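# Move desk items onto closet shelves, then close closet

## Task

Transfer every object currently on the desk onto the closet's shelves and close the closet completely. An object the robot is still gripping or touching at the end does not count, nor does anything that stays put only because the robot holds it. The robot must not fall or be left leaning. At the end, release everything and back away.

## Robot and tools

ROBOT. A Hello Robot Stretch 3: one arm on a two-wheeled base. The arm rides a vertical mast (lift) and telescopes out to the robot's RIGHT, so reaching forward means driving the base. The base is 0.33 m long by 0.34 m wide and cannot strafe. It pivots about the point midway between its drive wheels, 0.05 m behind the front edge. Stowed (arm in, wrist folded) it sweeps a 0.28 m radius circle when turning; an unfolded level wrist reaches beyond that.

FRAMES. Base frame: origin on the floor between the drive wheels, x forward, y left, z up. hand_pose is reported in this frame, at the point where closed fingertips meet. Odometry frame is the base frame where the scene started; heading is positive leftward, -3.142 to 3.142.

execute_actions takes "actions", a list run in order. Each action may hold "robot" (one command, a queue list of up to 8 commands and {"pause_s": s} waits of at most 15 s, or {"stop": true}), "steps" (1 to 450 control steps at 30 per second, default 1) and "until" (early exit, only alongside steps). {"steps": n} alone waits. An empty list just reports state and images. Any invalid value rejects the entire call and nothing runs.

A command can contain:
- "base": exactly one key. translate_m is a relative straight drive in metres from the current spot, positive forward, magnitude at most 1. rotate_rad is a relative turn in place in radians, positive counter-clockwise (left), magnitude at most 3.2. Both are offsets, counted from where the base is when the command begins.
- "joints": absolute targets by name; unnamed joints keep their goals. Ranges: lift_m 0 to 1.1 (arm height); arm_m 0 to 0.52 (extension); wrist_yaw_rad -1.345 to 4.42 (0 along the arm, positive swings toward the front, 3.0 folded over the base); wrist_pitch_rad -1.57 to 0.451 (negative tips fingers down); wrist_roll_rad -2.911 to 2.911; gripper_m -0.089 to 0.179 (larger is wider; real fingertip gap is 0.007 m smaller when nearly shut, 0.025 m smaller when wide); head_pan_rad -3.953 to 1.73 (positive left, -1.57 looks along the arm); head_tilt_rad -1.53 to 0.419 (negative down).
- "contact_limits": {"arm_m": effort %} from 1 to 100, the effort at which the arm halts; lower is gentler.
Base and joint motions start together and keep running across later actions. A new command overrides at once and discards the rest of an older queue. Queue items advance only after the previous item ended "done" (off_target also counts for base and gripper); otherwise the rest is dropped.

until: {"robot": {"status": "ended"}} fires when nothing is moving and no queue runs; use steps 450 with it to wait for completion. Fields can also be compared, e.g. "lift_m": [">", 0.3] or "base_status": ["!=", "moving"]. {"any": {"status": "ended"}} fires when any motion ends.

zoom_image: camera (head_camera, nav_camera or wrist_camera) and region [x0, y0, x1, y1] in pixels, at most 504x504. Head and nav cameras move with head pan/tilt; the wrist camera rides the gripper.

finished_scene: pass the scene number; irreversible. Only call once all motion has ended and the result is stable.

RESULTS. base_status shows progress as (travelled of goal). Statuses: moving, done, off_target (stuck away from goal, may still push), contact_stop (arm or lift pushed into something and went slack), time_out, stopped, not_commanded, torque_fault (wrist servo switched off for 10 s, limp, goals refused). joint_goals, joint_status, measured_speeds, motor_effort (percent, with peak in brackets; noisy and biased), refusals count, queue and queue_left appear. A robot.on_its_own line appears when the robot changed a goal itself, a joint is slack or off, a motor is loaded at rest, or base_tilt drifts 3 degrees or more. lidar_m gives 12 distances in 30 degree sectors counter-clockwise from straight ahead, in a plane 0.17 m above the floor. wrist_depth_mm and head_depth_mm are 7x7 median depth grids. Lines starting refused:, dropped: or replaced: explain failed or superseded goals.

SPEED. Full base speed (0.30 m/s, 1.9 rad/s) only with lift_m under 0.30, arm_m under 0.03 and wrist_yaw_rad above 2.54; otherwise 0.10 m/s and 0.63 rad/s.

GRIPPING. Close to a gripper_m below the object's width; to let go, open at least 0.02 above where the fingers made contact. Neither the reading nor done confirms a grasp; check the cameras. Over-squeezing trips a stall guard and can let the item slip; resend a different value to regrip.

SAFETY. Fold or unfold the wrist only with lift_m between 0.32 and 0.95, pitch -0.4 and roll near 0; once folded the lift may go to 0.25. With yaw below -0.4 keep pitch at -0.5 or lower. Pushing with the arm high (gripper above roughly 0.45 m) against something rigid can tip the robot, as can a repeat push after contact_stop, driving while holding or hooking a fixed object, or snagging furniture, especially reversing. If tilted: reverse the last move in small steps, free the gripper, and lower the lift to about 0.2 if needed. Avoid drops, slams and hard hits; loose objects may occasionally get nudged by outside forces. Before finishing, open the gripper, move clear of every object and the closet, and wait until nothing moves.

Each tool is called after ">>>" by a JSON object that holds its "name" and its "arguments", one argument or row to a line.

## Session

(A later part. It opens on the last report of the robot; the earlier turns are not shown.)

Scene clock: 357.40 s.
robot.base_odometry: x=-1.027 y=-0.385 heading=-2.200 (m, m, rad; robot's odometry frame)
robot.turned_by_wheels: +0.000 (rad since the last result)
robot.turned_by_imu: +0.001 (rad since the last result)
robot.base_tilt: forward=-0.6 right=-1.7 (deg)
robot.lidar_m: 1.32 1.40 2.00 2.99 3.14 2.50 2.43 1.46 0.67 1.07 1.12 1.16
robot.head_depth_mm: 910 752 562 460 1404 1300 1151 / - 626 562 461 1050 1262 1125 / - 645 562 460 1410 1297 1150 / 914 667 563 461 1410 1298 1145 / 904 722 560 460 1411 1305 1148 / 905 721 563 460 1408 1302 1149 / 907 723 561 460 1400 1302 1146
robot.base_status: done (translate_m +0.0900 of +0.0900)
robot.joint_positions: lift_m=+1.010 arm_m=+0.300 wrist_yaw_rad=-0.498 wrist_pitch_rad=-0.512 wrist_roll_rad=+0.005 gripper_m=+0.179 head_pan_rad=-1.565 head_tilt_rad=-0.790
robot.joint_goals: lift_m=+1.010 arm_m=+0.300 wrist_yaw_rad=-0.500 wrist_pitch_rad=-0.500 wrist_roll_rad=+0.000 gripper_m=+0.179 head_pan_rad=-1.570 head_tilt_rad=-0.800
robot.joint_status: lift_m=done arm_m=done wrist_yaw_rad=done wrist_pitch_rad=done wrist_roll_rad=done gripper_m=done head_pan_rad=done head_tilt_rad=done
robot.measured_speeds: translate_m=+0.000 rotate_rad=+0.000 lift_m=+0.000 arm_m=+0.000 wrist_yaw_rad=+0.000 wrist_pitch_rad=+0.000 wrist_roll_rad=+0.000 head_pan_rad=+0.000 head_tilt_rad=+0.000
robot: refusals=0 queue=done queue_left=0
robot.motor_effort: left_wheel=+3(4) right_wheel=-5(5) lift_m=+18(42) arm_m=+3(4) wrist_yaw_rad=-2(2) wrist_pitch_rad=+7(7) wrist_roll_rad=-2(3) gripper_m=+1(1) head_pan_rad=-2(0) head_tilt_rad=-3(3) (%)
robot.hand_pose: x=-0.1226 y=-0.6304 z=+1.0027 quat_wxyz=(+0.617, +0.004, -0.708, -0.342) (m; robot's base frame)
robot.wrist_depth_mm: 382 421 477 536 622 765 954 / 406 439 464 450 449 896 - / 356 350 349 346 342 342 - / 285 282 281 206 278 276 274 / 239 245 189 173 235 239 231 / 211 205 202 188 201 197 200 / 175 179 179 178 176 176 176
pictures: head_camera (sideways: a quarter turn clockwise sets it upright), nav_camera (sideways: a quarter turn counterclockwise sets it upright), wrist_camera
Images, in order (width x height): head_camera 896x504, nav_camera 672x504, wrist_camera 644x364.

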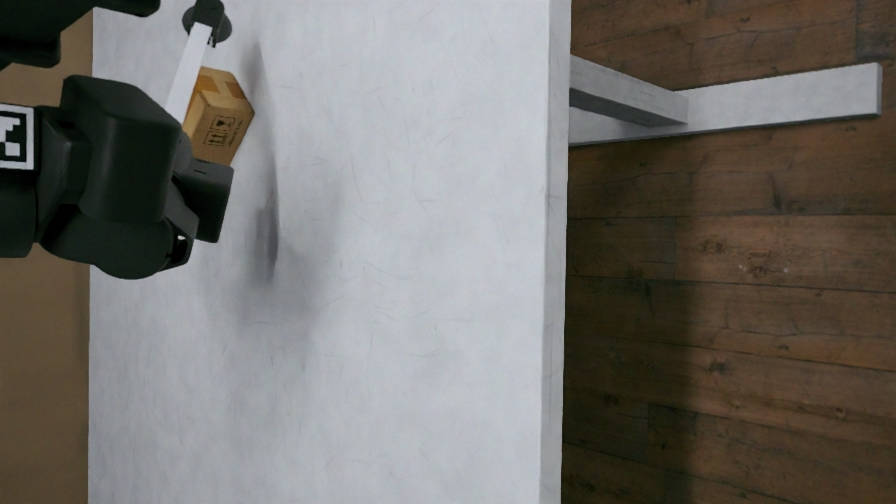

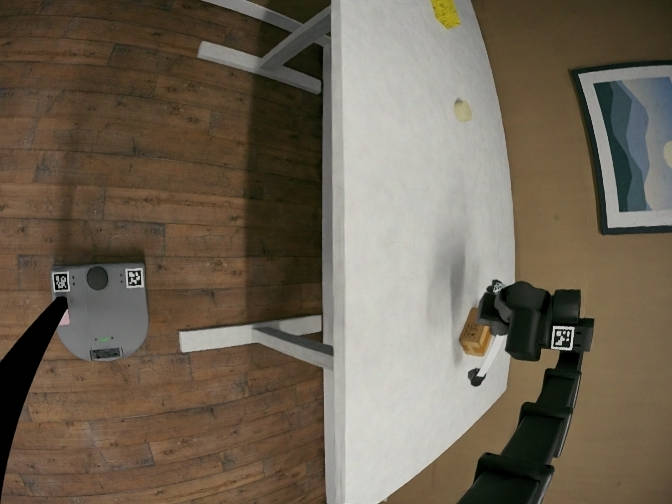

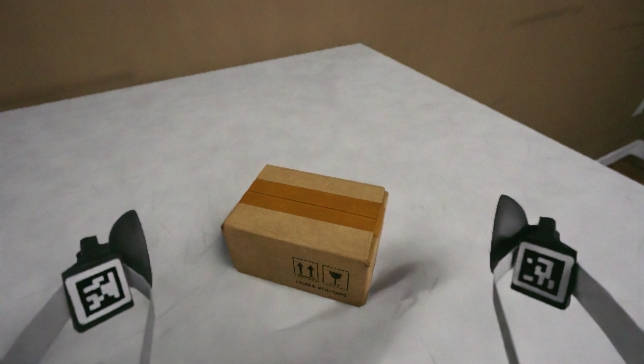

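>>> {"name": "execute_actions", "arguments": {
  "actions": [
    {"robot":[{"joints":{"lift_m":0.975}},{"joints":{"arm_m":0.33}}],"steps":300,"until":{"robot":{"status":"ended"}}}
  ]
}}

Scene clock: 362.00 s.
robot.base_odometry: x=-1.027 y=-0.385 heading=-2.200 (m, m, rad; robot's odometry frame)
robot.turned_by_wheels: +0.000 (rad since the last result)
robot.turned_by_imu: +0.001 (rad since the last result)
robot.base_tilt: forward=-0.6 right=-1.7 (deg)
robot.lidar_m: 1.32 1.39 2.00 2.99 3.14 2.50 2.43 1.46 0.67 1.07 1.12 1.16
robot.head_depth_mm: - 725 561 462 1405 1291 1146 / 924 640 561 461 1056 1265 1129 / - - 562 461 1403 1301 1149 / 904 679 561 461 1410 1305 1148 / 903 721 561 461 1402 1295 1145 / 905 720 559 459 1402 1294 1148 / 906 721 561 460 1404 1292 1144
robot.base_status: done (translate_m +0.0900 of +0.0900)
robot.joint_positions: lift_m=+0.975 arm_m=+0.330 wrist_yaw_rad=-0.498 wrist_pitch_rad=-0.512 wrist_roll_rad=+0.005 gripper_m=+0.179 head_pan_rad=-1.565 head_tilt_rad=-0.790
robot.joint_goals: lift_m=+0.975 arm_m=+0.330 wrist_yaw_rad=-0.500 wrist_pitch_rad=-0.500 wrist_roll_rad=+0.000 gripper_m=+0.179 head_pan_rad=-1.570 head_tilt_rad=-0.800
robot.joint_status: lift_m=done arm_m=done wrist_yaw_rad=done wrist_pitch_rad=done wrist_roll_rad=done gripper_m=done head_pan_rad=done head_tilt_rad=done
robot.measured_speeds: translate_m=+0.000 rotate_rad=+0.000 lift_m=+0.000 arm_m=+0.000 wrist_yaw_rad=+0.000 wrist_pitch_rad=+0.000 wrist_roll_rad=+0.000 head_pan_rad=+0.000 head_tilt_rad=+0.000
robot: refusals=0 queue=done queue_left=0
robot.motor_effort: left_wheel=+4(4) right_wheel=-6(6) lift_m=+17(16) arm_m=+3(4) wrist_yaw_rad=-2(2) wrist_pitch_rad=+7(7) wrist_roll_rad=-2(3) gripper_m=+1(0) head_pan_rad=-2(2) head_tilt_rad=-3(3) (%)
robot.hand_pose: x=-0.1226 y=-0.6604 z=+0.9677 quat_wxyz=(+0.617, +0.004, -0.708, -0.342) (m; robot's base frame)
robot.wrist_depth_mm: 357 396 448 493 575 701 865 / 368 375 376 373 368 738 - / 289 287 281 281 281 279 278 / 232 230 221 151 156 223 224 / 193 198 153 131 131 195 189 / - 166 161 149 140 158 165 / 142 145 144 144 145 143 143
pictures: head_camera (sideways: a quarter turn clockwise sets it upright), nav_camera (sideways: a quarter turn counterclockwise sets it upright), wrist_camera
Images, in order (width x height): head_camera 896x504, nav_camera 672x504, wrist_camera 644x364.

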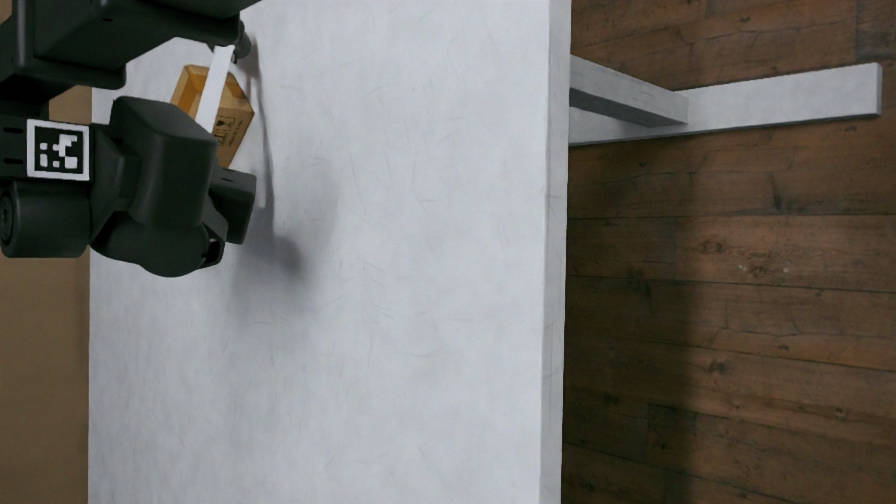

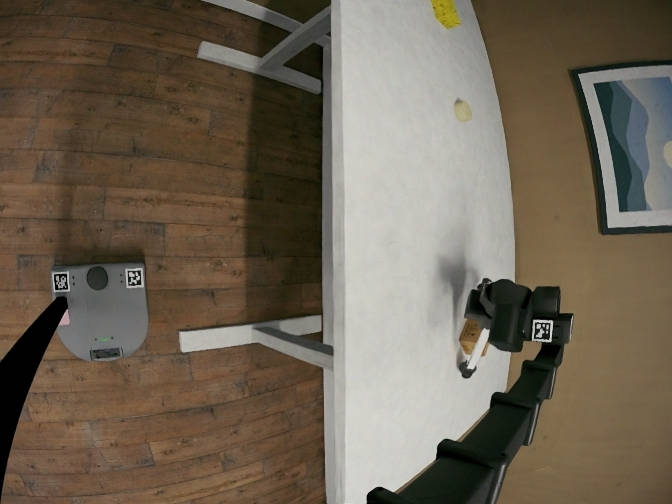

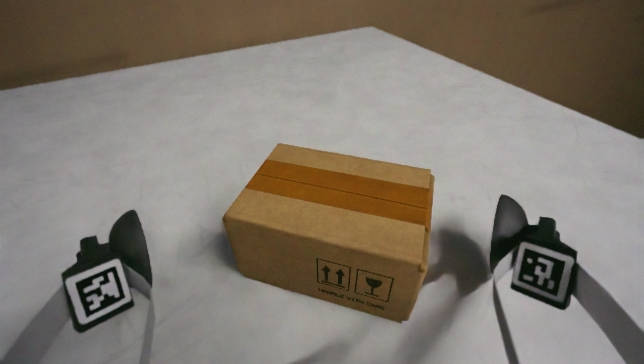

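>>> {"name": "execute_actions", "arguments": {
  "actions": [
    {"robot":[{"joints":{"lift_m":0.96,"arm_m":0.335}},{"joints":{"gripper_m":0.06}},{"pause_s":0.5},{"joints":{"lift_m":1.05}}],"steps":300,"until":{"robot":{"status":"ended"}}}
  ]
}}

Scene clock: 364.80 s.
robot.base_odometry: x=-1.027 y=-0.385 heading=-2.200 (m, m, rad; robot's odometry frame)
robot.turned_by_wheels: +0.000 (rad since the last result)
robot.turned_by_imu: +0.001 (rad since the last result)
robot.base_tilt: forward=-0.6 right=-1.8 (deg)
robot.lidar_m: 1.32 1.40 2.01 2.99 3.14 2.49 2.43 1.46 0.67 1.07 1.12 1.16
robot.head_depth_mm: - - 564 462 1410 1297 1147 / - 636 563 461 1059 1257 1134 / - - 564 460 1410 1295 1148 / 901 708 563 460 1407 1300 1153 / 905 722 562 461 1403 1297 1139 / 910 721 562 460 1400 1298 1143 / 904 720 562 461 1402 1292 1147
robot.base_status: done (translate_m +0.0900 of +0.0900)
robot.joint_positions: lift_m=+0.963 arm_m=+0.334 wrist_yaw_rad=-0.501 wrist_pitch_rad=-0.487 wrist_roll_rad=+0.005 gripper_m=+0.179 head_pan_rad=-1.565 head_tilt_rad=-0.790
robot.joint_goals: lift_m=+0.963 arm_m=+0.335 wrist_yaw_rad=-0.500 wrist_pitch_rad=-0.500 wrist_roll_rad=+0.000 gripper_m=+0.179 head_pan_rad=-1.570 head_tilt_rad=-0.800
robot.joint_status: lift_m=contact_stop arm_m=done wrist_yaw_rad=done wrist_pitch_rad=done wrist_roll_rad=done gripper_m=done head_pan_rad=done head_tilt_rad=done
robot.measured_speeds: translate_m=+0.000 rotate_rad=+0.000 lift_m=+0.000 arm_m=+0.000 wrist_yaw_rad=+0.000 wrist_pitch_rad=+0.000 wrist_roll_rad=+0.000 head_pan_rad=+0.000 head_tilt_rad=+0.000
robot: refusals=0 queue=dropped queue_left=0
robot.on_its_own: lift_m is slack since a contact_stop, until your next command for it
robot.motor_effort: left_wheel=+5(5) right_wheel=-10(10) lift_m=+30(36) arm_m=+6(7) wrist_yaw_rad=+0(2) wrist_pitch_rad=-8(12) wrist_roll_rad=-3(2) gripper_m=+0(1) head_pan_rad=-2(1) head_tilt_rad=-3(4) (%)
robot.hand_pose: x=-0.1248 y=-0.6679 z=+0.9602 quat_wxyz=(+0.621, -0.005, -0.708, -0.336) (m; robot's base frame)
robot.wrist_depth_mm: 357 391 437 495 585 705 888 / 361 383 379 376 367 707 - / 288 282 280 276 272 272 270 / 227 224 215 143 142 217 216 / 187 192 140 123 122 189 181 / - 157 154 137 122 152 158 / 135 138 138 137 137 137 135
pictures: head_camera (sideways: a quarter turn clockwise sets it upright), nav_camera (sideways: a quarter turn counterclockwise sets it upright), wrist_camera
dropped: robot: command 0 of its queue: lift_m: contact_stop
Images, in order (width x height): head_camera 896x504, nav_camera 672x504, wrist_camera 644x364.

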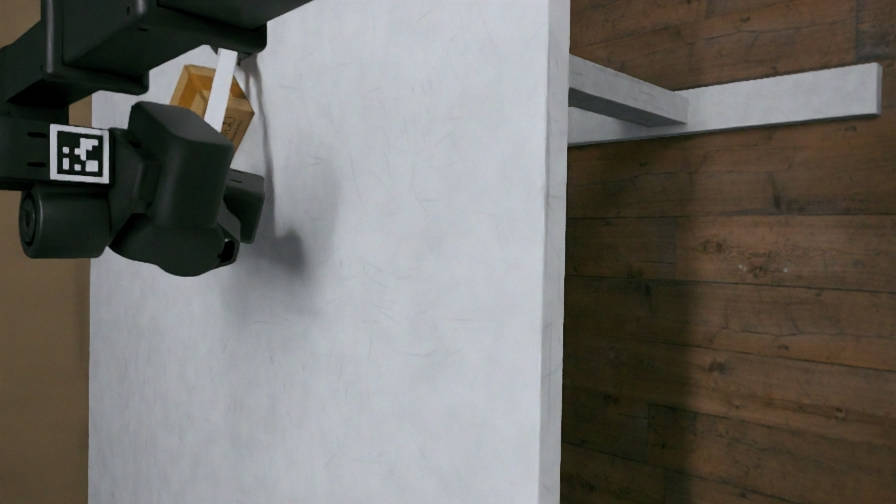

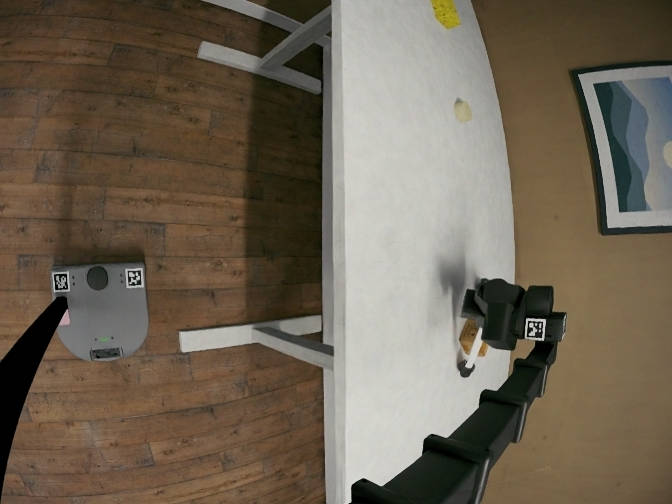

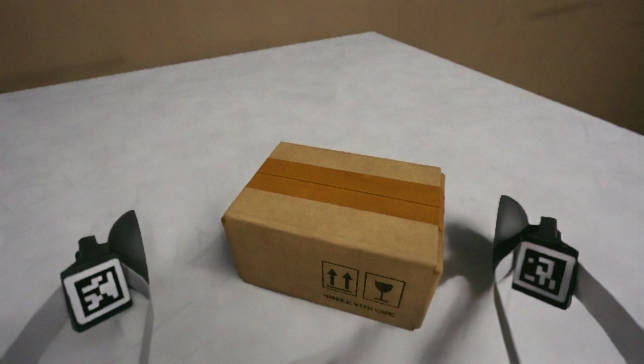

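Desk ≈0.94. Touch at lift 0.963 (pitch −0.5).

>>> {"name": "execute_actions", "arguments": {
  "actions": [
    {"robot":[{"joints":{"lift_m":0.972,"arm_m":0.345}},{"joints":{"gripper_m":0.06}},{"pause_s":0.5},{"joints":{"lift_m":1.06}}],"steps":300,"until":{"robot":{"status":"ended"}}}
  ]
}}

Scene clock: 370.83 s.
robot.base_odometry: x=-1.027 y=-0.385 heading=-2.200 (m, m, rad; robot's odometry frame)
robot.turned_by_wheels: +0.000 (rad since the last result)
robot.turned_by_imu: +0.000 (rad since the last result)
robot.base_tilt: forward=-0.5 right=-1.7 (deg)
robot.lidar_m: 1.31 1.40 2.01 2.99 3.14 2.49 2.43 1.46 0.67 1.07 1.12 1.16
robot.head_depth_mm: 897 721 564 461 1410 1302 1153 / 890 692 562 461 1058 1266 1129 / - 692 562 460 1402 1305 1144 / 900 717 562 460 1409 1304 1144 / 903 718 560 461 1403 1297 1140 / 903 718 560 459 1399 1303 1149 / 901 716 560 460 1407 1292 1151
robot.base_status: done (translate_m +0.0900 of +0.0900)
robot.joint_positions: lift_m=+1.059 arm_m=+0.345 wrist_yaw_rad=-0.499 wrist_pitch_rad=-0.519 wrist_roll_rad=+0.005 gripper_m=+0.068 head_pan_rad=-1.565 head_tilt_rad=-0.790
robot.joint_goals: lift_m=+1.060 arm_m=+0.345 wrist_yaw_rad=-0.500 wrist_pitch_rad=-0.500 wrist_roll_rad=+0.000 gripper_m=+0.067 head_pan_rad=-1.570 head_tilt_rad=-0.800
robot.joint_status: lift_m=done arm_m=done wrist_yaw_rad=done wrist_pitch_rad=done wrist_roll_rad=done gripper_m=done head_pan_rad=done head_tilt_rad=done
robot.measured_speeds: translate_m=+0.000 rotate_rad=+0.000 lift_m=+0.000 arm_m=+0.000 wrist_yaw_rad=+0.000 wrist_pitch_rad=+0.000 wrist_roll_rad=+0.000 head_pan_rad=+0.000 head_tilt_rad=+0.000
robot: refusals=0 queue=done queue_left=0
robot.on_its_own: gripper_m is held at +0.067, not at your +0.060, by its stall guard, which is not easing now
robot.motor_effort: left_wheel=+3(5) right_wheel=-4(10) lift_m=+43(45) arm_m=+3(7) wrist_yaw_rad=-1(1) wrist_pitch_rad=+11(11) wrist_roll_rad=-3(3) gripper_m=-24(100) head_pan_rad=-2(1) head_tilt_rad=-4(3) (%)
robot.hand_pose: x=-0.1224 y=-0.6744 z=+1.0502 quat_wxyz=(+0.616, +0.006, -0.708, -0.345) (m; robot's base frame)
robot.wrist_depth_mm: 357 386 431 491 591 681 863 / 375 424 478 523 650 803 - / 403 425 439 429 424 944 - / 356 356 335 149 346 349 - / 298 299 127 126 124 294 290 / 255 255 144 121 113 251 252 / 227 226 225 214 218 222 221
pictures: head_camera (sideways: a quarter turn clockwise sets it upright), nav_camera (sideways: a quarter turn counterclockwise sets it upright), wrist_camera
Images, in order (width x height): head_camera 896x504, nav_camera 672x504, wrist_camera 644x364.

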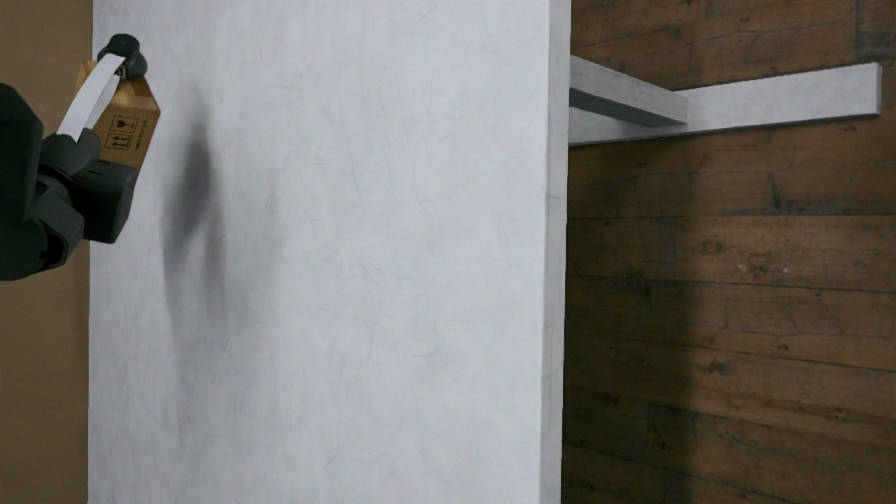

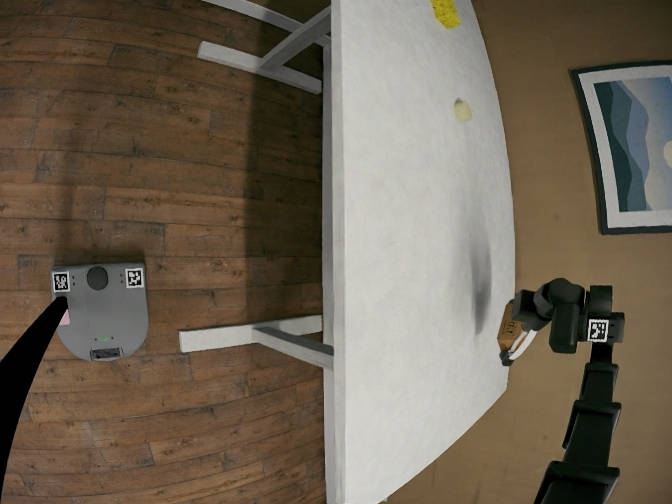

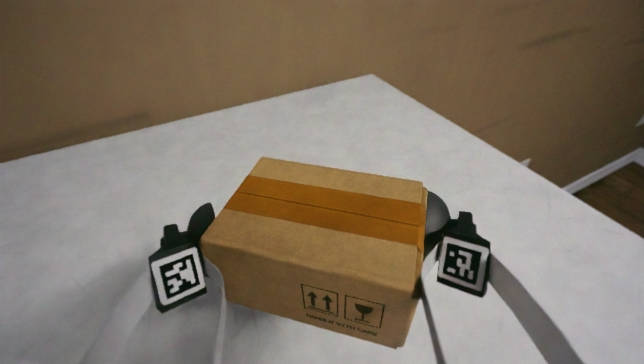

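>>> {"name": "execute_actions", "arguments": {
  "actions": [
    {"robot":[{"joints":{"arm_m":0,"wrist_yaw_rad":0,"head_pan_rad":0,"head_tilt_rad":-0.2}},{"base":{"translate_m":0.1}},{"base":{"rotate_rad":1.571}},{"base":{"translate_m":1.0}},{"base":{"translate_m":0.8}}],"steps":450,"until":{"robot":{"status":"ended"}}},
    {"steps":450,"until":{"robot":{"status":"ended"}}}
  ]
}}

Scene clock: 408.37 s.
robot.base_odometry: x=+0.369 y=-1.525 heading=-0.629 (m, m, rad; robot's odometry frame)
robot.turned_by_wheels: +1.571 (rad since the last result)
robot.turned_by_imu: +1.595 (rad since the last result)
robot.base_tilt: forward=-0.6 right=-1.7 (deg)
robot.lidar_m: 1.18 1.25 2.48 2.43 2.57 2.93 2.44 1.78 1.37 1.34 1.42 1.23
robot.head_depth_mm: 1654 1679 1737 1723 1752 1679 1580 / 1649 1710 1773 1816 1917 2016 1696 / 1662 1712 1769 1836 1907 2029 1701 / 1016 1060 1103 1147 1195 1252 1303 / 1025 1059 1103 1151 1202 1255 1304 / 1026 1063 1102 1153 1205 1260 1312 / 1027 1067 1111 1153 1212 1270 1309
robot.base_status: done (translate_m +0.8000 of +0.8000)
robot.joint_positions: lift_m=+1.059 arm_m=+0.000 wrist_yaw_rad=-0.002 wrist_pitch_rad=-0.519 wrist_roll_rad=+0.004 gripper_m=+0.068 head_pan_rad=-0.007 head_tilt_rad=-0.211
robot.joint_goals: lift_m=+1.060 arm_m=+0.000 wrist_yaw_rad=+0.000 wrist_pitch_rad=-0.500 wrist_roll_rad=+0.000 gripper_m=+0.067 head_pan_rad=+0.000 head_tilt_rad=-0.200
robot.joint_status: lift_m=done arm_m=done wrist_yaw_rad=done wrist_pitch_rad=done wrist_roll_rad=done gripper_m=done head_pan_rad=done head_tilt_rad=done
robot.measured_speeds: translate_m=+0.000 rotate_rad=+0.000 lift_m=+0.000 arm_m=+0.000 wrist_yaw_rad=+0.000 wrist_pitch_rad=+0.000 wrist_roll_rad=+0.000 head_pan_rad=+0.000 head_tilt_rad=+0.000
robot: refusals=0 queue=done queue_left=0
robot.on_its_own: gripper_m is held at +0.067, not at your +0.060, by its stall guard, which is not easing now
robot.motor_effort: left_wheel=-4(8) right_wheel=+3(7) lift_m=+43(43) arm_m=-2(0) wrist_yaw_rad=+0(2) wrist_pitch_rad=+11(11) wrist_roll_rad=-2(3) gripper_m=-24(24) head_pan_rad=+4(29) head_tilt_rad=+4(26) (%)
robot.hand_pose: x=-0.0219 y=-0.3558 z=+1.0502 quat_wxyz=(+0.682, +0.181, -0.685, -0.183) (m; robot's base frame)
robot.wrist_depth_mm: - - - - 994 - 946 / - - - - - - - / - - - - - - - / - - - 150 - - - / - - 127 126 124 - - / - - 143 121 113 - - / - - - - - - -
pictures: head_camera (sideways: a quarter turn clockwise sets it upright), nav_camera (sideways: a quarter turn counterclockwise sets it upright), wrist_camera
Images, in order (width x height): head_camera 896x504, nav_camera 672x504, wrist_camera 644x364.

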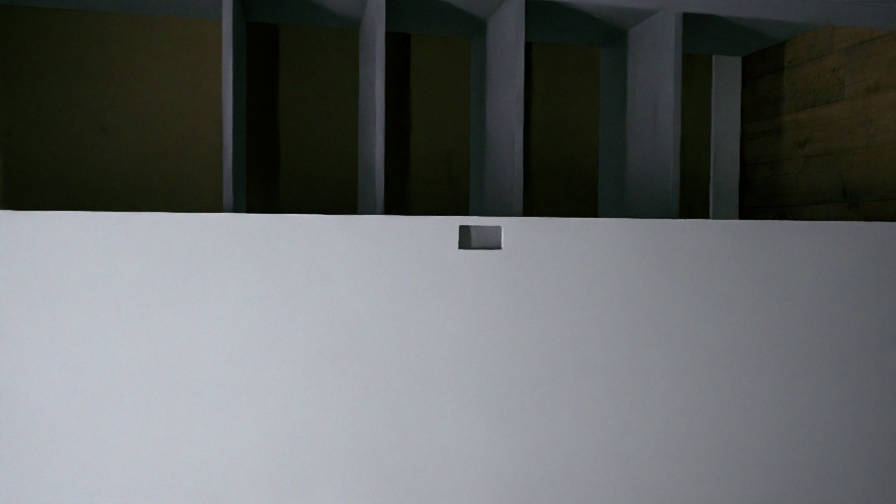

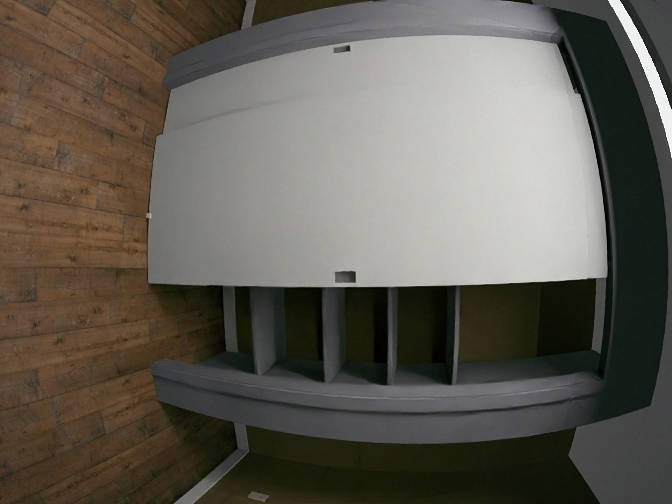

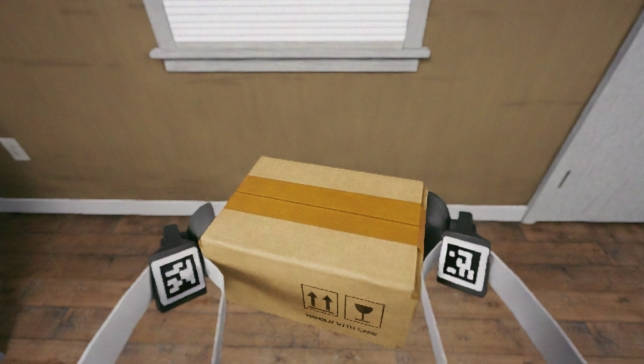

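>>> {"name": "execute_actions", "arguments": {
  "actions": [
    {"robot":[{"base":{"translate_m":0.42}},{"base":{"rotate_rad":1.55}},{"base":{"translate_m":-0.25},"joints":{"head_pan_rad":-1.57,"head_tilt_rad":-0.4,"wrist_pitch_rad":-0.15,"lift_m":0.9}}],"steps":450,"until":{"robot":{"status":"ended"}}}
  ]
}}

Scene clock: 428.67 s.
robot.base_odometry: x=+0.557 y=-1.971 heading=+0.921 (m, m, rad; robot's odometry frame)
robot.turned_by_wheels: +1.550 (rad since the last result)
robot.turned_by_imu: +1.557 (rad since the last result)
robot.base_tilt: forward=-0.6 right=-1.7 (deg)
robot.lidar_m: 2.66 2.79 3.41 2.90 1.52 1.15 1.12 1.18 0.75 0.77 0.79 1.11
robot.head_depth_mm: 1046 1073 739 742 788 863 931 / 1211 1292 1409 1325 1417 1264 1100 / 1218 1303 1417 1327 1486 420 - / 1217 1316 1415 1324 1485 421 - / 1219 1305 1426 1338 1485 1588 1417 / 1220 1310 1054 1108 854 919 1021 / 625 660 711 767 831 912 1006
robot.base_status: done (translate_m -0.2500 of -0.2500)
robot.joint_positions: lift_m=+0.900 arm_m=+0.000 wrist_yaw_rad=-0.002 wrist_pitch_rad=-0.179 wrist_roll_rad=+0.004 gripper_m=+0.068 head_pan_rad=-1.563 head_tilt_rad=-0.395
robot.joint_goals: lift_m=+0.900 arm_m=+0.000 wrist_yaw_rad=+0.000 wrist_pitch_rad=-0.150 wrist_roll_rad=+0.000 gripper_m=+0.067 head_pan_rad=-1.570 head_tilt_rad=-0.400
robot.joint_status: lift_m=done arm_m=done wrist_yaw_rad=done wrist_pitch_rad=done wrist_roll_rad=done gripper_m=done head_pan_rad=done head_tilt_rad=done
robot.measured_speeds: translate_m=+0.000 rotate_rad=+0.000 lift_m=+0.000 arm_m=+0.000 wrist_yaw_rad=+0.000 wrist_pitch_rad=+0.000 wrist_roll_rad=+0.000 head_pan_rad=+0.000 head_tilt_rad=+0.000
robot: refusals=0 queue=done queue_left=0
robot.on_its_own: gripper_m is held at +0.067, not at your +0.060, by its stall guard, which is not easing now
robot.motor_effort: left_wheel=-3(8) right_wheel=+3(8) lift_m=+18(43) arm_m=-2(2) wrist_yaw_rad=+0(1) wrist_pitch_rad=+17(18) wrist_roll_rad=-2(3) gripper_m=-24(24) head_pan_rad=-1(29) head_tilt_rad=-2(14) (%)
robot.hand_pose: x=-0.0219 y=-0.3932 z=+0.9699 quat_wxyz=(+0.703, +0.063, -0.706, -0.064) (m; robot's base frame)
robot.wrist_depth_mm: 449 450 - - 928 417 421 / 468 478 - - - 439 441 / 503 506 922 - 856 466 480 / 538 550 529 150 510 497 - / 572 588 127 126 124 533 - / 621 633 143 120 113 574 - / 693 671 674 - 635 632 -
pictures: head_camera (sideways: a quarter turn clockwise sets it upright), nav_camera (sideways: a quarter turn counterclockwise sets it upright), wrist_camera
Images, in order (width x height): head_camera 896x504, nav_camera 672x504, wrist_camera 644x364.

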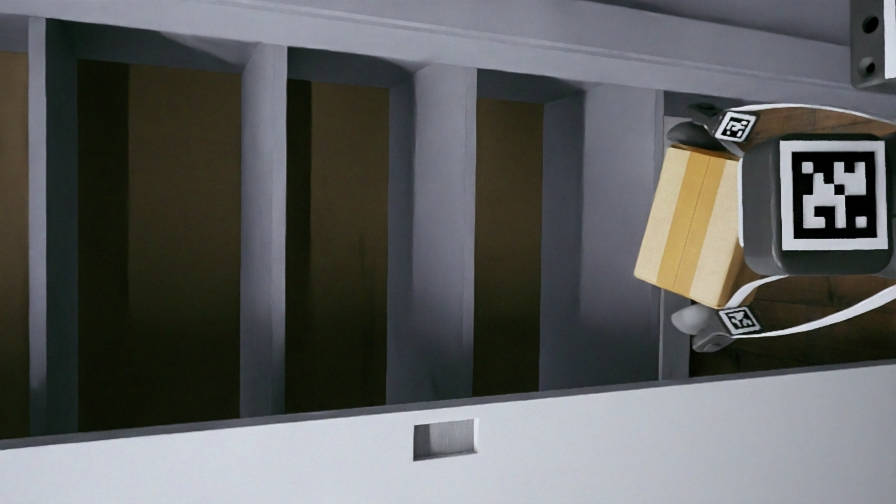

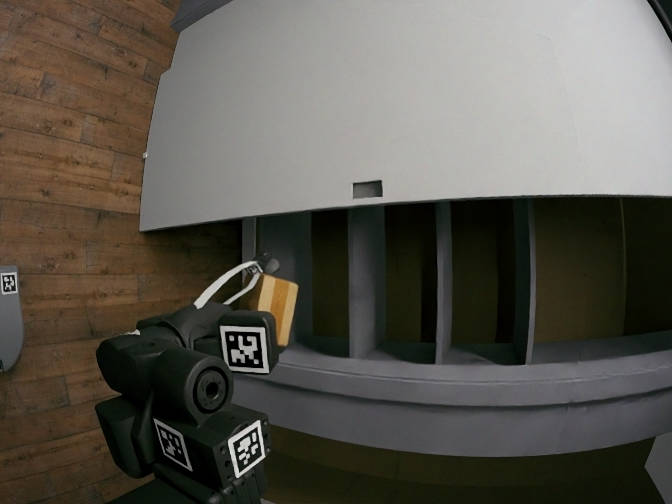

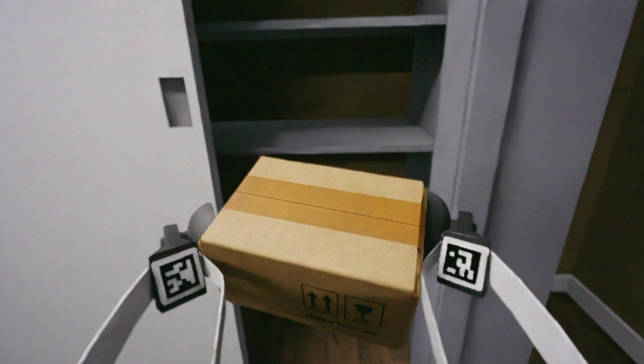

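>>> {"name": "execute_actions", "arguments": {
  "actions": [
    {"robot":{"joints":{"lift_m":0.94,"arm_m":0.26}},"steps":200,"until":{"robot":{"status":"ended"}}}
  ]
}}

Scene clock: 437.07 s.
robot.base_odometry: x=+0.557 y=-1.971 heading=+0.921 (m, m, rad; robot's odometry frame)
robot.turned_by_wheels: +0.000 (rad since the last result)
robot.turned_by_imu: +0.001 (rad since the last result)
robot.base_tilt: forward=-0.6 right=-1.7 (deg)
robot.lidar_m: 2.66 2.79 3.39 2.91 1.52 1.15 1.12 1.17 0.75 0.78 0.79 1.11
robot.head_depth_mm: 1050 1078 736 721 - 864 960 / 1211 1304 1388 1414 - 1591 1105 / 1211 1305 1411 - - 1688 1430 / 1214 1315 1409 1325 1419 1671 1425 / 1212 1309 1423 1336 1486 1695 1409 / 1226 1302 1040 1115 849 919 1022 / 625 660 709 770 832 912 1014
robot.base_status: done (translate_m -0.2500 of -0.2500)
robot.joint_positions: lift_m=+0.939 arm_m=+0.260 wrist_yaw_rad=-0.002 wrist_pitch_rad=-0.178 wrist_roll_rad=+0.004 gripper_m=+0.068 head_pan_rad=-1.563 head_tilt_rad=-0.395
robot.joint_goals: lift_m=+0.940 arm_m=+0.260 wrist_yaw_rad=+0.000 wrist_pitch_rad=-0.150 wrist_roll_rad=+0.000 gripper_m=+0.067 head_pan_rad=-1.570 head_tilt_rad=-0.400
robot.joint_status: lift_m=done arm_m=done wrist_yaw_rad=done wrist_pitch_rad=done wrist_roll_rad=done gripper_m=done head_pan_rad=done head_tilt_rad=done
robot.measured_speeds: translate_m=+0.000 rotate_rad=+0.000 lift_m=+0.000 arm_m=+0.000 wrist_yaw_rad=+0.000 wrist_pitch_rad=+0.000 wrist_roll_rad=+0.000 head_pan_rad=+0.000 head_tilt_rad=+0.000
robot: refusals=0 queue=done queue_left=0
robot.on_its_own: gripper_m is held at +0.067, not at your +0.060, by its stall guard, which is not easing now
robot.motor_effort: left_wheel=-3(3) right_wheel=+3(3) lift_m=+43(46) arm_m=+3(4) wrist_yaw_rad=+0(1) wrist_pitch_rad=+16(17) wrist_roll_rad=-2(2) gripper_m=-24(24) head_pan_rad=-2(3) head_tilt_rad=-2(3) (%)
robot.hand_pose: x=-0.0219 y=-0.6525 z=+1.0091 quat_wxyz=(+0.703, +0.062, -0.706, -0.064) (m; robot's base frame)
robot.wrist_depth_mm: 227 855 831 842 823 497 242 / 236 918 904 886 898 536 239 / 247 945 921 934 911 541 248 / 268 664 649 149 654 540 244 / 285 293 127 125 124 351 248 / 302 301 143 120 113 353 258 / 329 336 795 732 751 414 268
pictures: head_camera (sideways: a quarter turn clockwise sets it upright), nav_camera (sideways: a quarter turn counterclockwise sets it upright), wrist_camera
Images, in order (width x height): head_camera 896x504, nav_camera 672x504, wrist_camera 644x364.

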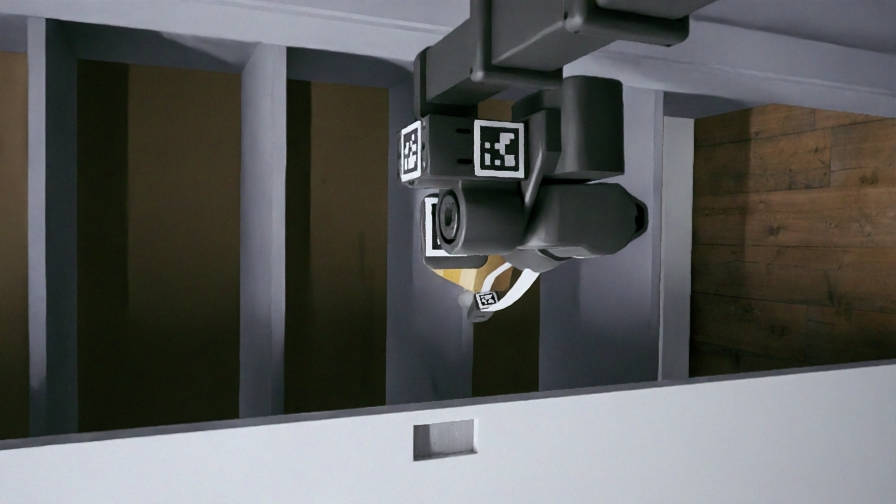

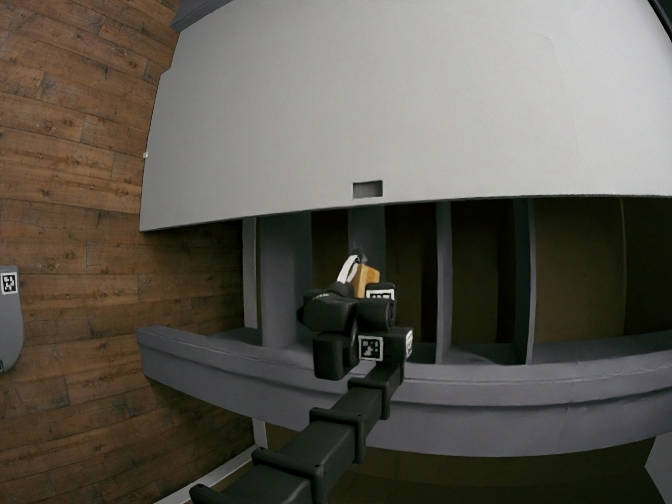

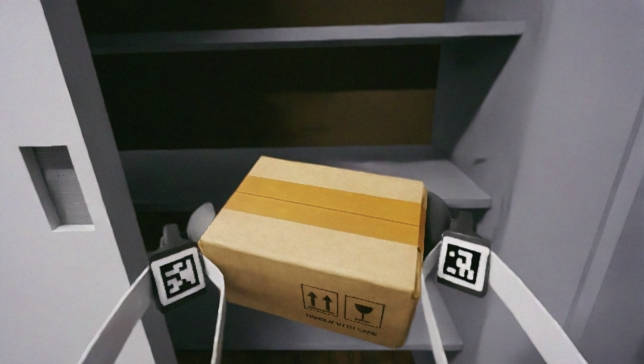

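>>> {"name": "execute_actions", "arguments": {
  "actions": [
    {"robot":[{"joints":{"lift_m":0.975}},{"joints":{"arm_m":0.37},"contact_limits":{"arm_m":10}}],"steps":200,"until":{"robot":{"status":"ended"}}}
  ]
}}

Scene clock: 443.20 s.
robot.base_odometry: x=+0.557 y=-1.971 heading=+0.921 (m, m, rad; robot's odometry frame)
robot.turned_by_wheels: +0.000 (rad since the last result)
robot.turned_by_imu: +0.001 (rad since the last result)
robot.base_tilt: forward=-0.5 right=-1.7 (deg)
robot.lidar_m: 2.64 2.80 3.41 2.91 1.52 1.15 1.12 1.17 0.75 0.78 0.79 1.11
robot.head_depth_mm: 1045 1076 739 - 800 861 959 / 1207 1307 1048 1427 1421 1598 1103 / 1206 1306 1045 1569 1478 1691 1419 / 1211 1299 1399 1134 1470 1691 1425 / 1222 1307 1424 1323 1472 1687 1425 / 1225 1301 1043 1114 850 918 1025 / 622 660 711 769 834 912 1010
robot.base_status: done (translate_m -0.2500 of -0.2500)
robot.joint_positions: lift_m=+0.974 arm_m=+0.370 wrist_yaw_rad=-0.002 wrist_pitch_rad=-0.178 wrist_roll_rad=+0.004 gripper_m=+0.068 head_pan_rad=-1.563 head_tilt_rad=-0.395
robot.joint_goals: lift_m=+0.975 arm_m=+0.370 wrist_yaw_rad=+0.000 wrist_pitch_rad=-0.150 wrist_roll_rad=+0.000 gripper_m=+0.067 head_pan_rad=-1.570 head_tilt_rad=-0.400
robot.joint_status: lift_m=done arm_m=done wrist_yaw_rad=done wrist_pitch_rad=done wrist_roll_rad=done gripper_m=done head_pan_rad=done head_tilt_rad=done
robot.measured_speeds: translate_m=+0.000 rotate_rad=+0.000 lift_m=+0.000 arm_m=+0.000 wrist_yaw_rad=+0.000 wrist_pitch_rad=+0.000 wrist_roll_rad=+0.000 head_pan_rad=+0.000 head_tilt_rad=+0.000
robot: refusals=0 queue=done queue_left=0
robot.on_its_own: gripper_m is held at +0.067, not at your +0.060, by its stall guard, which is not easing now
robot.motor_effort: left_wheel=-3(3) right_wheel=+4(3) lift_m=+43(43) arm_m=+3(1) wrist_yaw_rad=+0(0) wrist_pitch_rad=+17(16) wrist_roll_rad=-2(2) gripper_m=-24(24) head_pan_rad=-3(1) head_tilt_rad=-1(1) (%)
robot.contact_limits: arm_m 10 (drawing in: default 15, maximum 25; extending or still: default 22, maximum 35)
robot.hand_pose: x=-0.0219 y=-0.7626 z=+1.0441 quat_wxyz=(+0.703, +0.062, -0.706, -0.064) (m; robot's base frame)
robot.wrist_depth_mm: 763 770 760 757 733 500 356 / 820 800 808 779 789 512 358 / 857 887 847 837 830 543 362 / 826 782 749 150 754 545 360 / 573 574 127 126 124 519 252 / 962 - 142 121 113 521 250 / 217 789 813 739 760 605 240
pictures: head_camera (sideways: a quarter turn clockwise sets it upright), nav_camera (sideways: a quarter turn counterclockwise sets it upright), wrist_camera
Images, in order (width x height): head_camera 896x504, nav_camera 672x504, wrist_camera 644x364.

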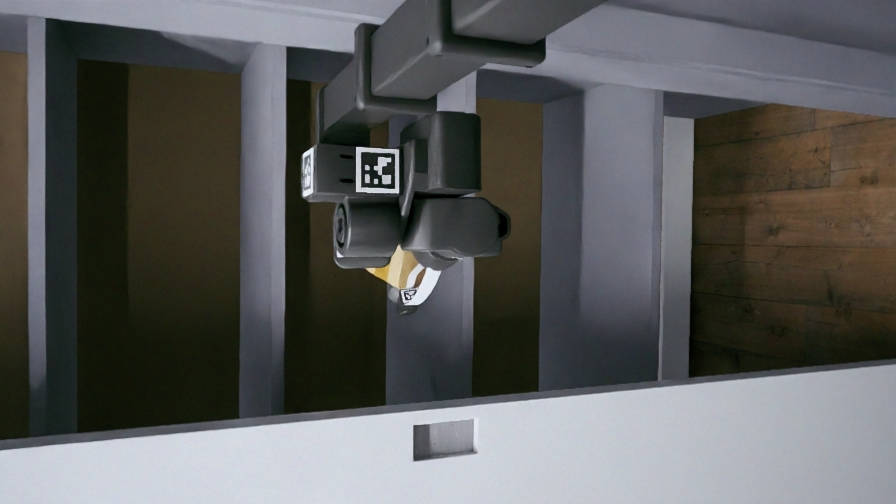

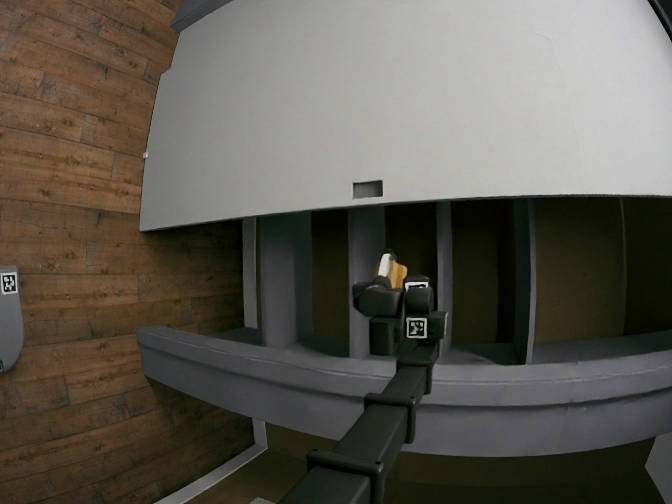

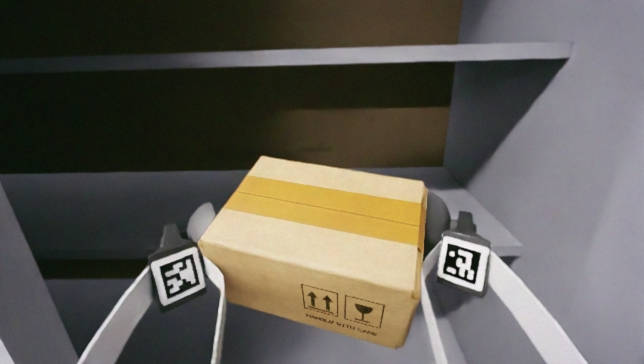

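>>> {"name": "execute_actions", "arguments": {
  "actions": [
    {"robot":[{"joints":{"arm_m":0}},{"joints":{"wrist_pitch_rad":-1.4}},{"base":{"rotate_rad":-1.571}},{"base":{"translate_m":0.28}},{"base":{"rotate_rad":1.571}},{"joints":{"wrist_pitch_rad":-0.15}}],"steps":450,"until":{"robot":{"status":"ended"}}},
    {"steps":200,"until":{"robot":{"status":"ended"}}}
  ]
}}

Scene clock: 473.10 s.
robot.base_odometry: x=+0.780 y=-2.141 heading=+0.920 (m, m, rad; robot's odometry frame)
robot.turned_by_wheels: +0.000 (rad since the last result)
robot.turned_by_imu: +0.005 (rad since the last result)
robot.base_tilt: forward=-0.5 right=-1.7 (deg)
robot.lidar_m: 2.64 2.78 3.68 3.17 1.53 1.16 1.13 0.62 0.49 1.19 0.51 0.70
robot.head_depth_mm: 989 1043 977 1038 953 - - / 997 1058 1046 1161 929 1175 - / 994 1061 1049 1161 871 - - / 1003 1060 1042 1163 407 - - / 1002 1068 1045 1168 886 1136 1372 / 999 1073 1043 1165 1305 1126 1378 / 1007 1075 1051 1103 536 567 619
robot.base_status: done (rotate_rad +1.5708 of +1.5710)
robot.joint_positions: lift_m=+0.974 arm_m=+0.000 wrist_yaw_rad=-0.002 wrist_pitch_rad=-0.180 wrist_roll_rad=+0.004 gripper_m=+0.068 head_pan_rad=-1.563 head_tilt_rad=-0.395
robot.joint_goals: lift_m=+0.975 arm_m=+0.000 wrist_yaw_rad=+0.000 wrist_pitch_rad=-0.150 wrist_roll_rad=+0.000 gripper_m=+0.067 head_pan_rad=-1.570 head_tilt_rad=-0.400
robot.joint_status: lift_m=done arm_m=done wrist_yaw_rad=done wrist_pitch_rad=done wrist_roll_rad=done gripper_m=done head_pan_rad=done head_tilt_rad=done
robot.measured_speeds: translate_m=+0.000 rotate_rad=+0.000 lift_m=+0.000 arm_m=+0.000 wrist_yaw_rad=+0.000 wrist_pitch_rad=+0.000 wrist_roll_rad=+0.000 head_pan_rad=+0.000 head_tilt_rad=+0.000
robot: refusals=0 queue=done queue_left=0
robot.on_its_own: gripper_m is held at +0.067, not at your +0.060, by its stall guard, which is not easing now
robot.motor_effort: left_wheel=-4(10) right_wheel=+4(6) lift_m=+43(43) arm_m=-2(2) wrist_yaw_rad=+0(0) wrist_pitch_rad=+17(17) wrist_roll_rad=-2(2) gripper_m=-24(24) head_pan_rad=-1(2) head_tilt_rad=-2(3) (%)
robot.hand_pose: x=-0.0219 y=-0.3931 z=+1.0437 quat_wxyz=(+0.703, +0.063, -0.706, -0.064) (m; robot's base frame)
robot.wrist_depth_mm: 224 865 833 843 834 497 245 / 225 867 909 878 888 507 245 / 229 943 961 943 910 545 245 / 243 758 751 151 757 535 245 / 262 606 127 126 124 501 247 / 279 282 144 121 113 356 248 / 299 332 800 754 763 510 251
pictures: head_camera (sideways: a quarter turn clockwise sets it upright), nav_camera (sideways: a quarter turn counterclockwise sets it upright), wrist_camera
Images, in order (width x height): head_camera 896x504, nav_camera 672x504, wrist_camera 644x364.

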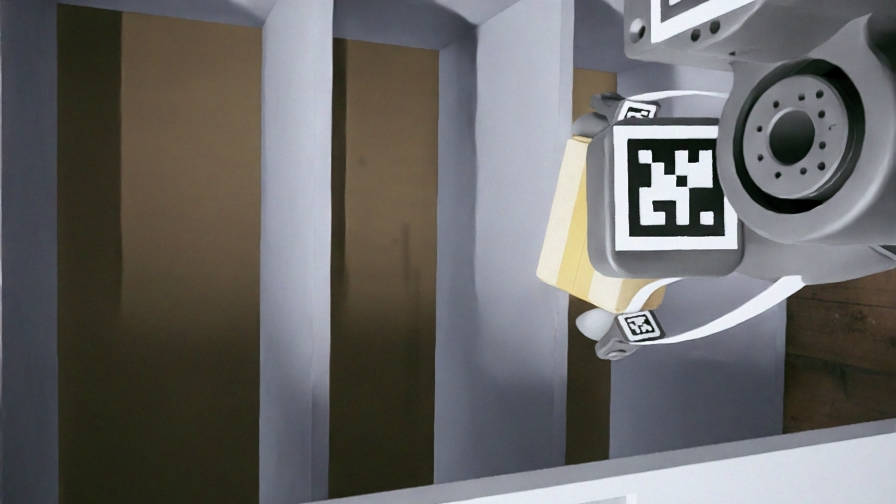

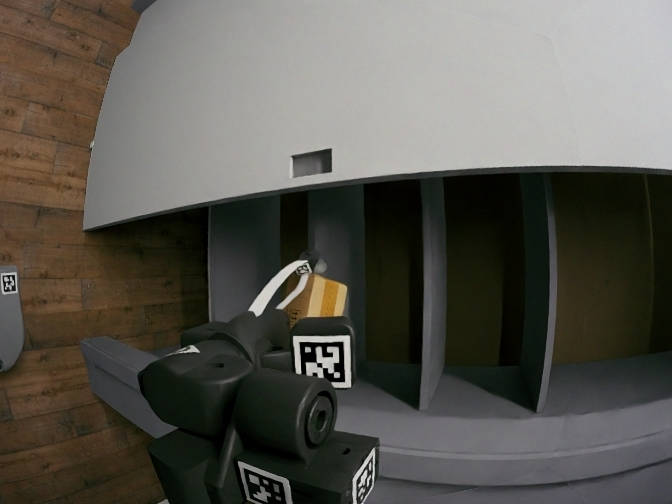

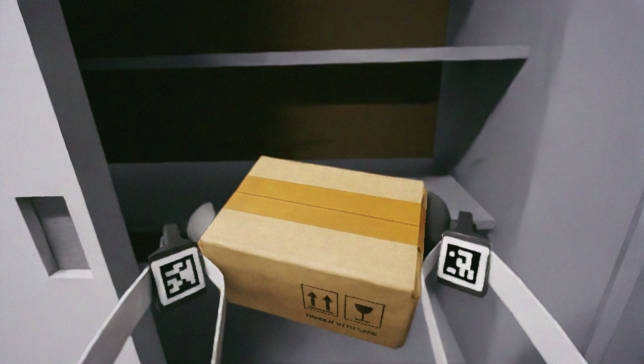

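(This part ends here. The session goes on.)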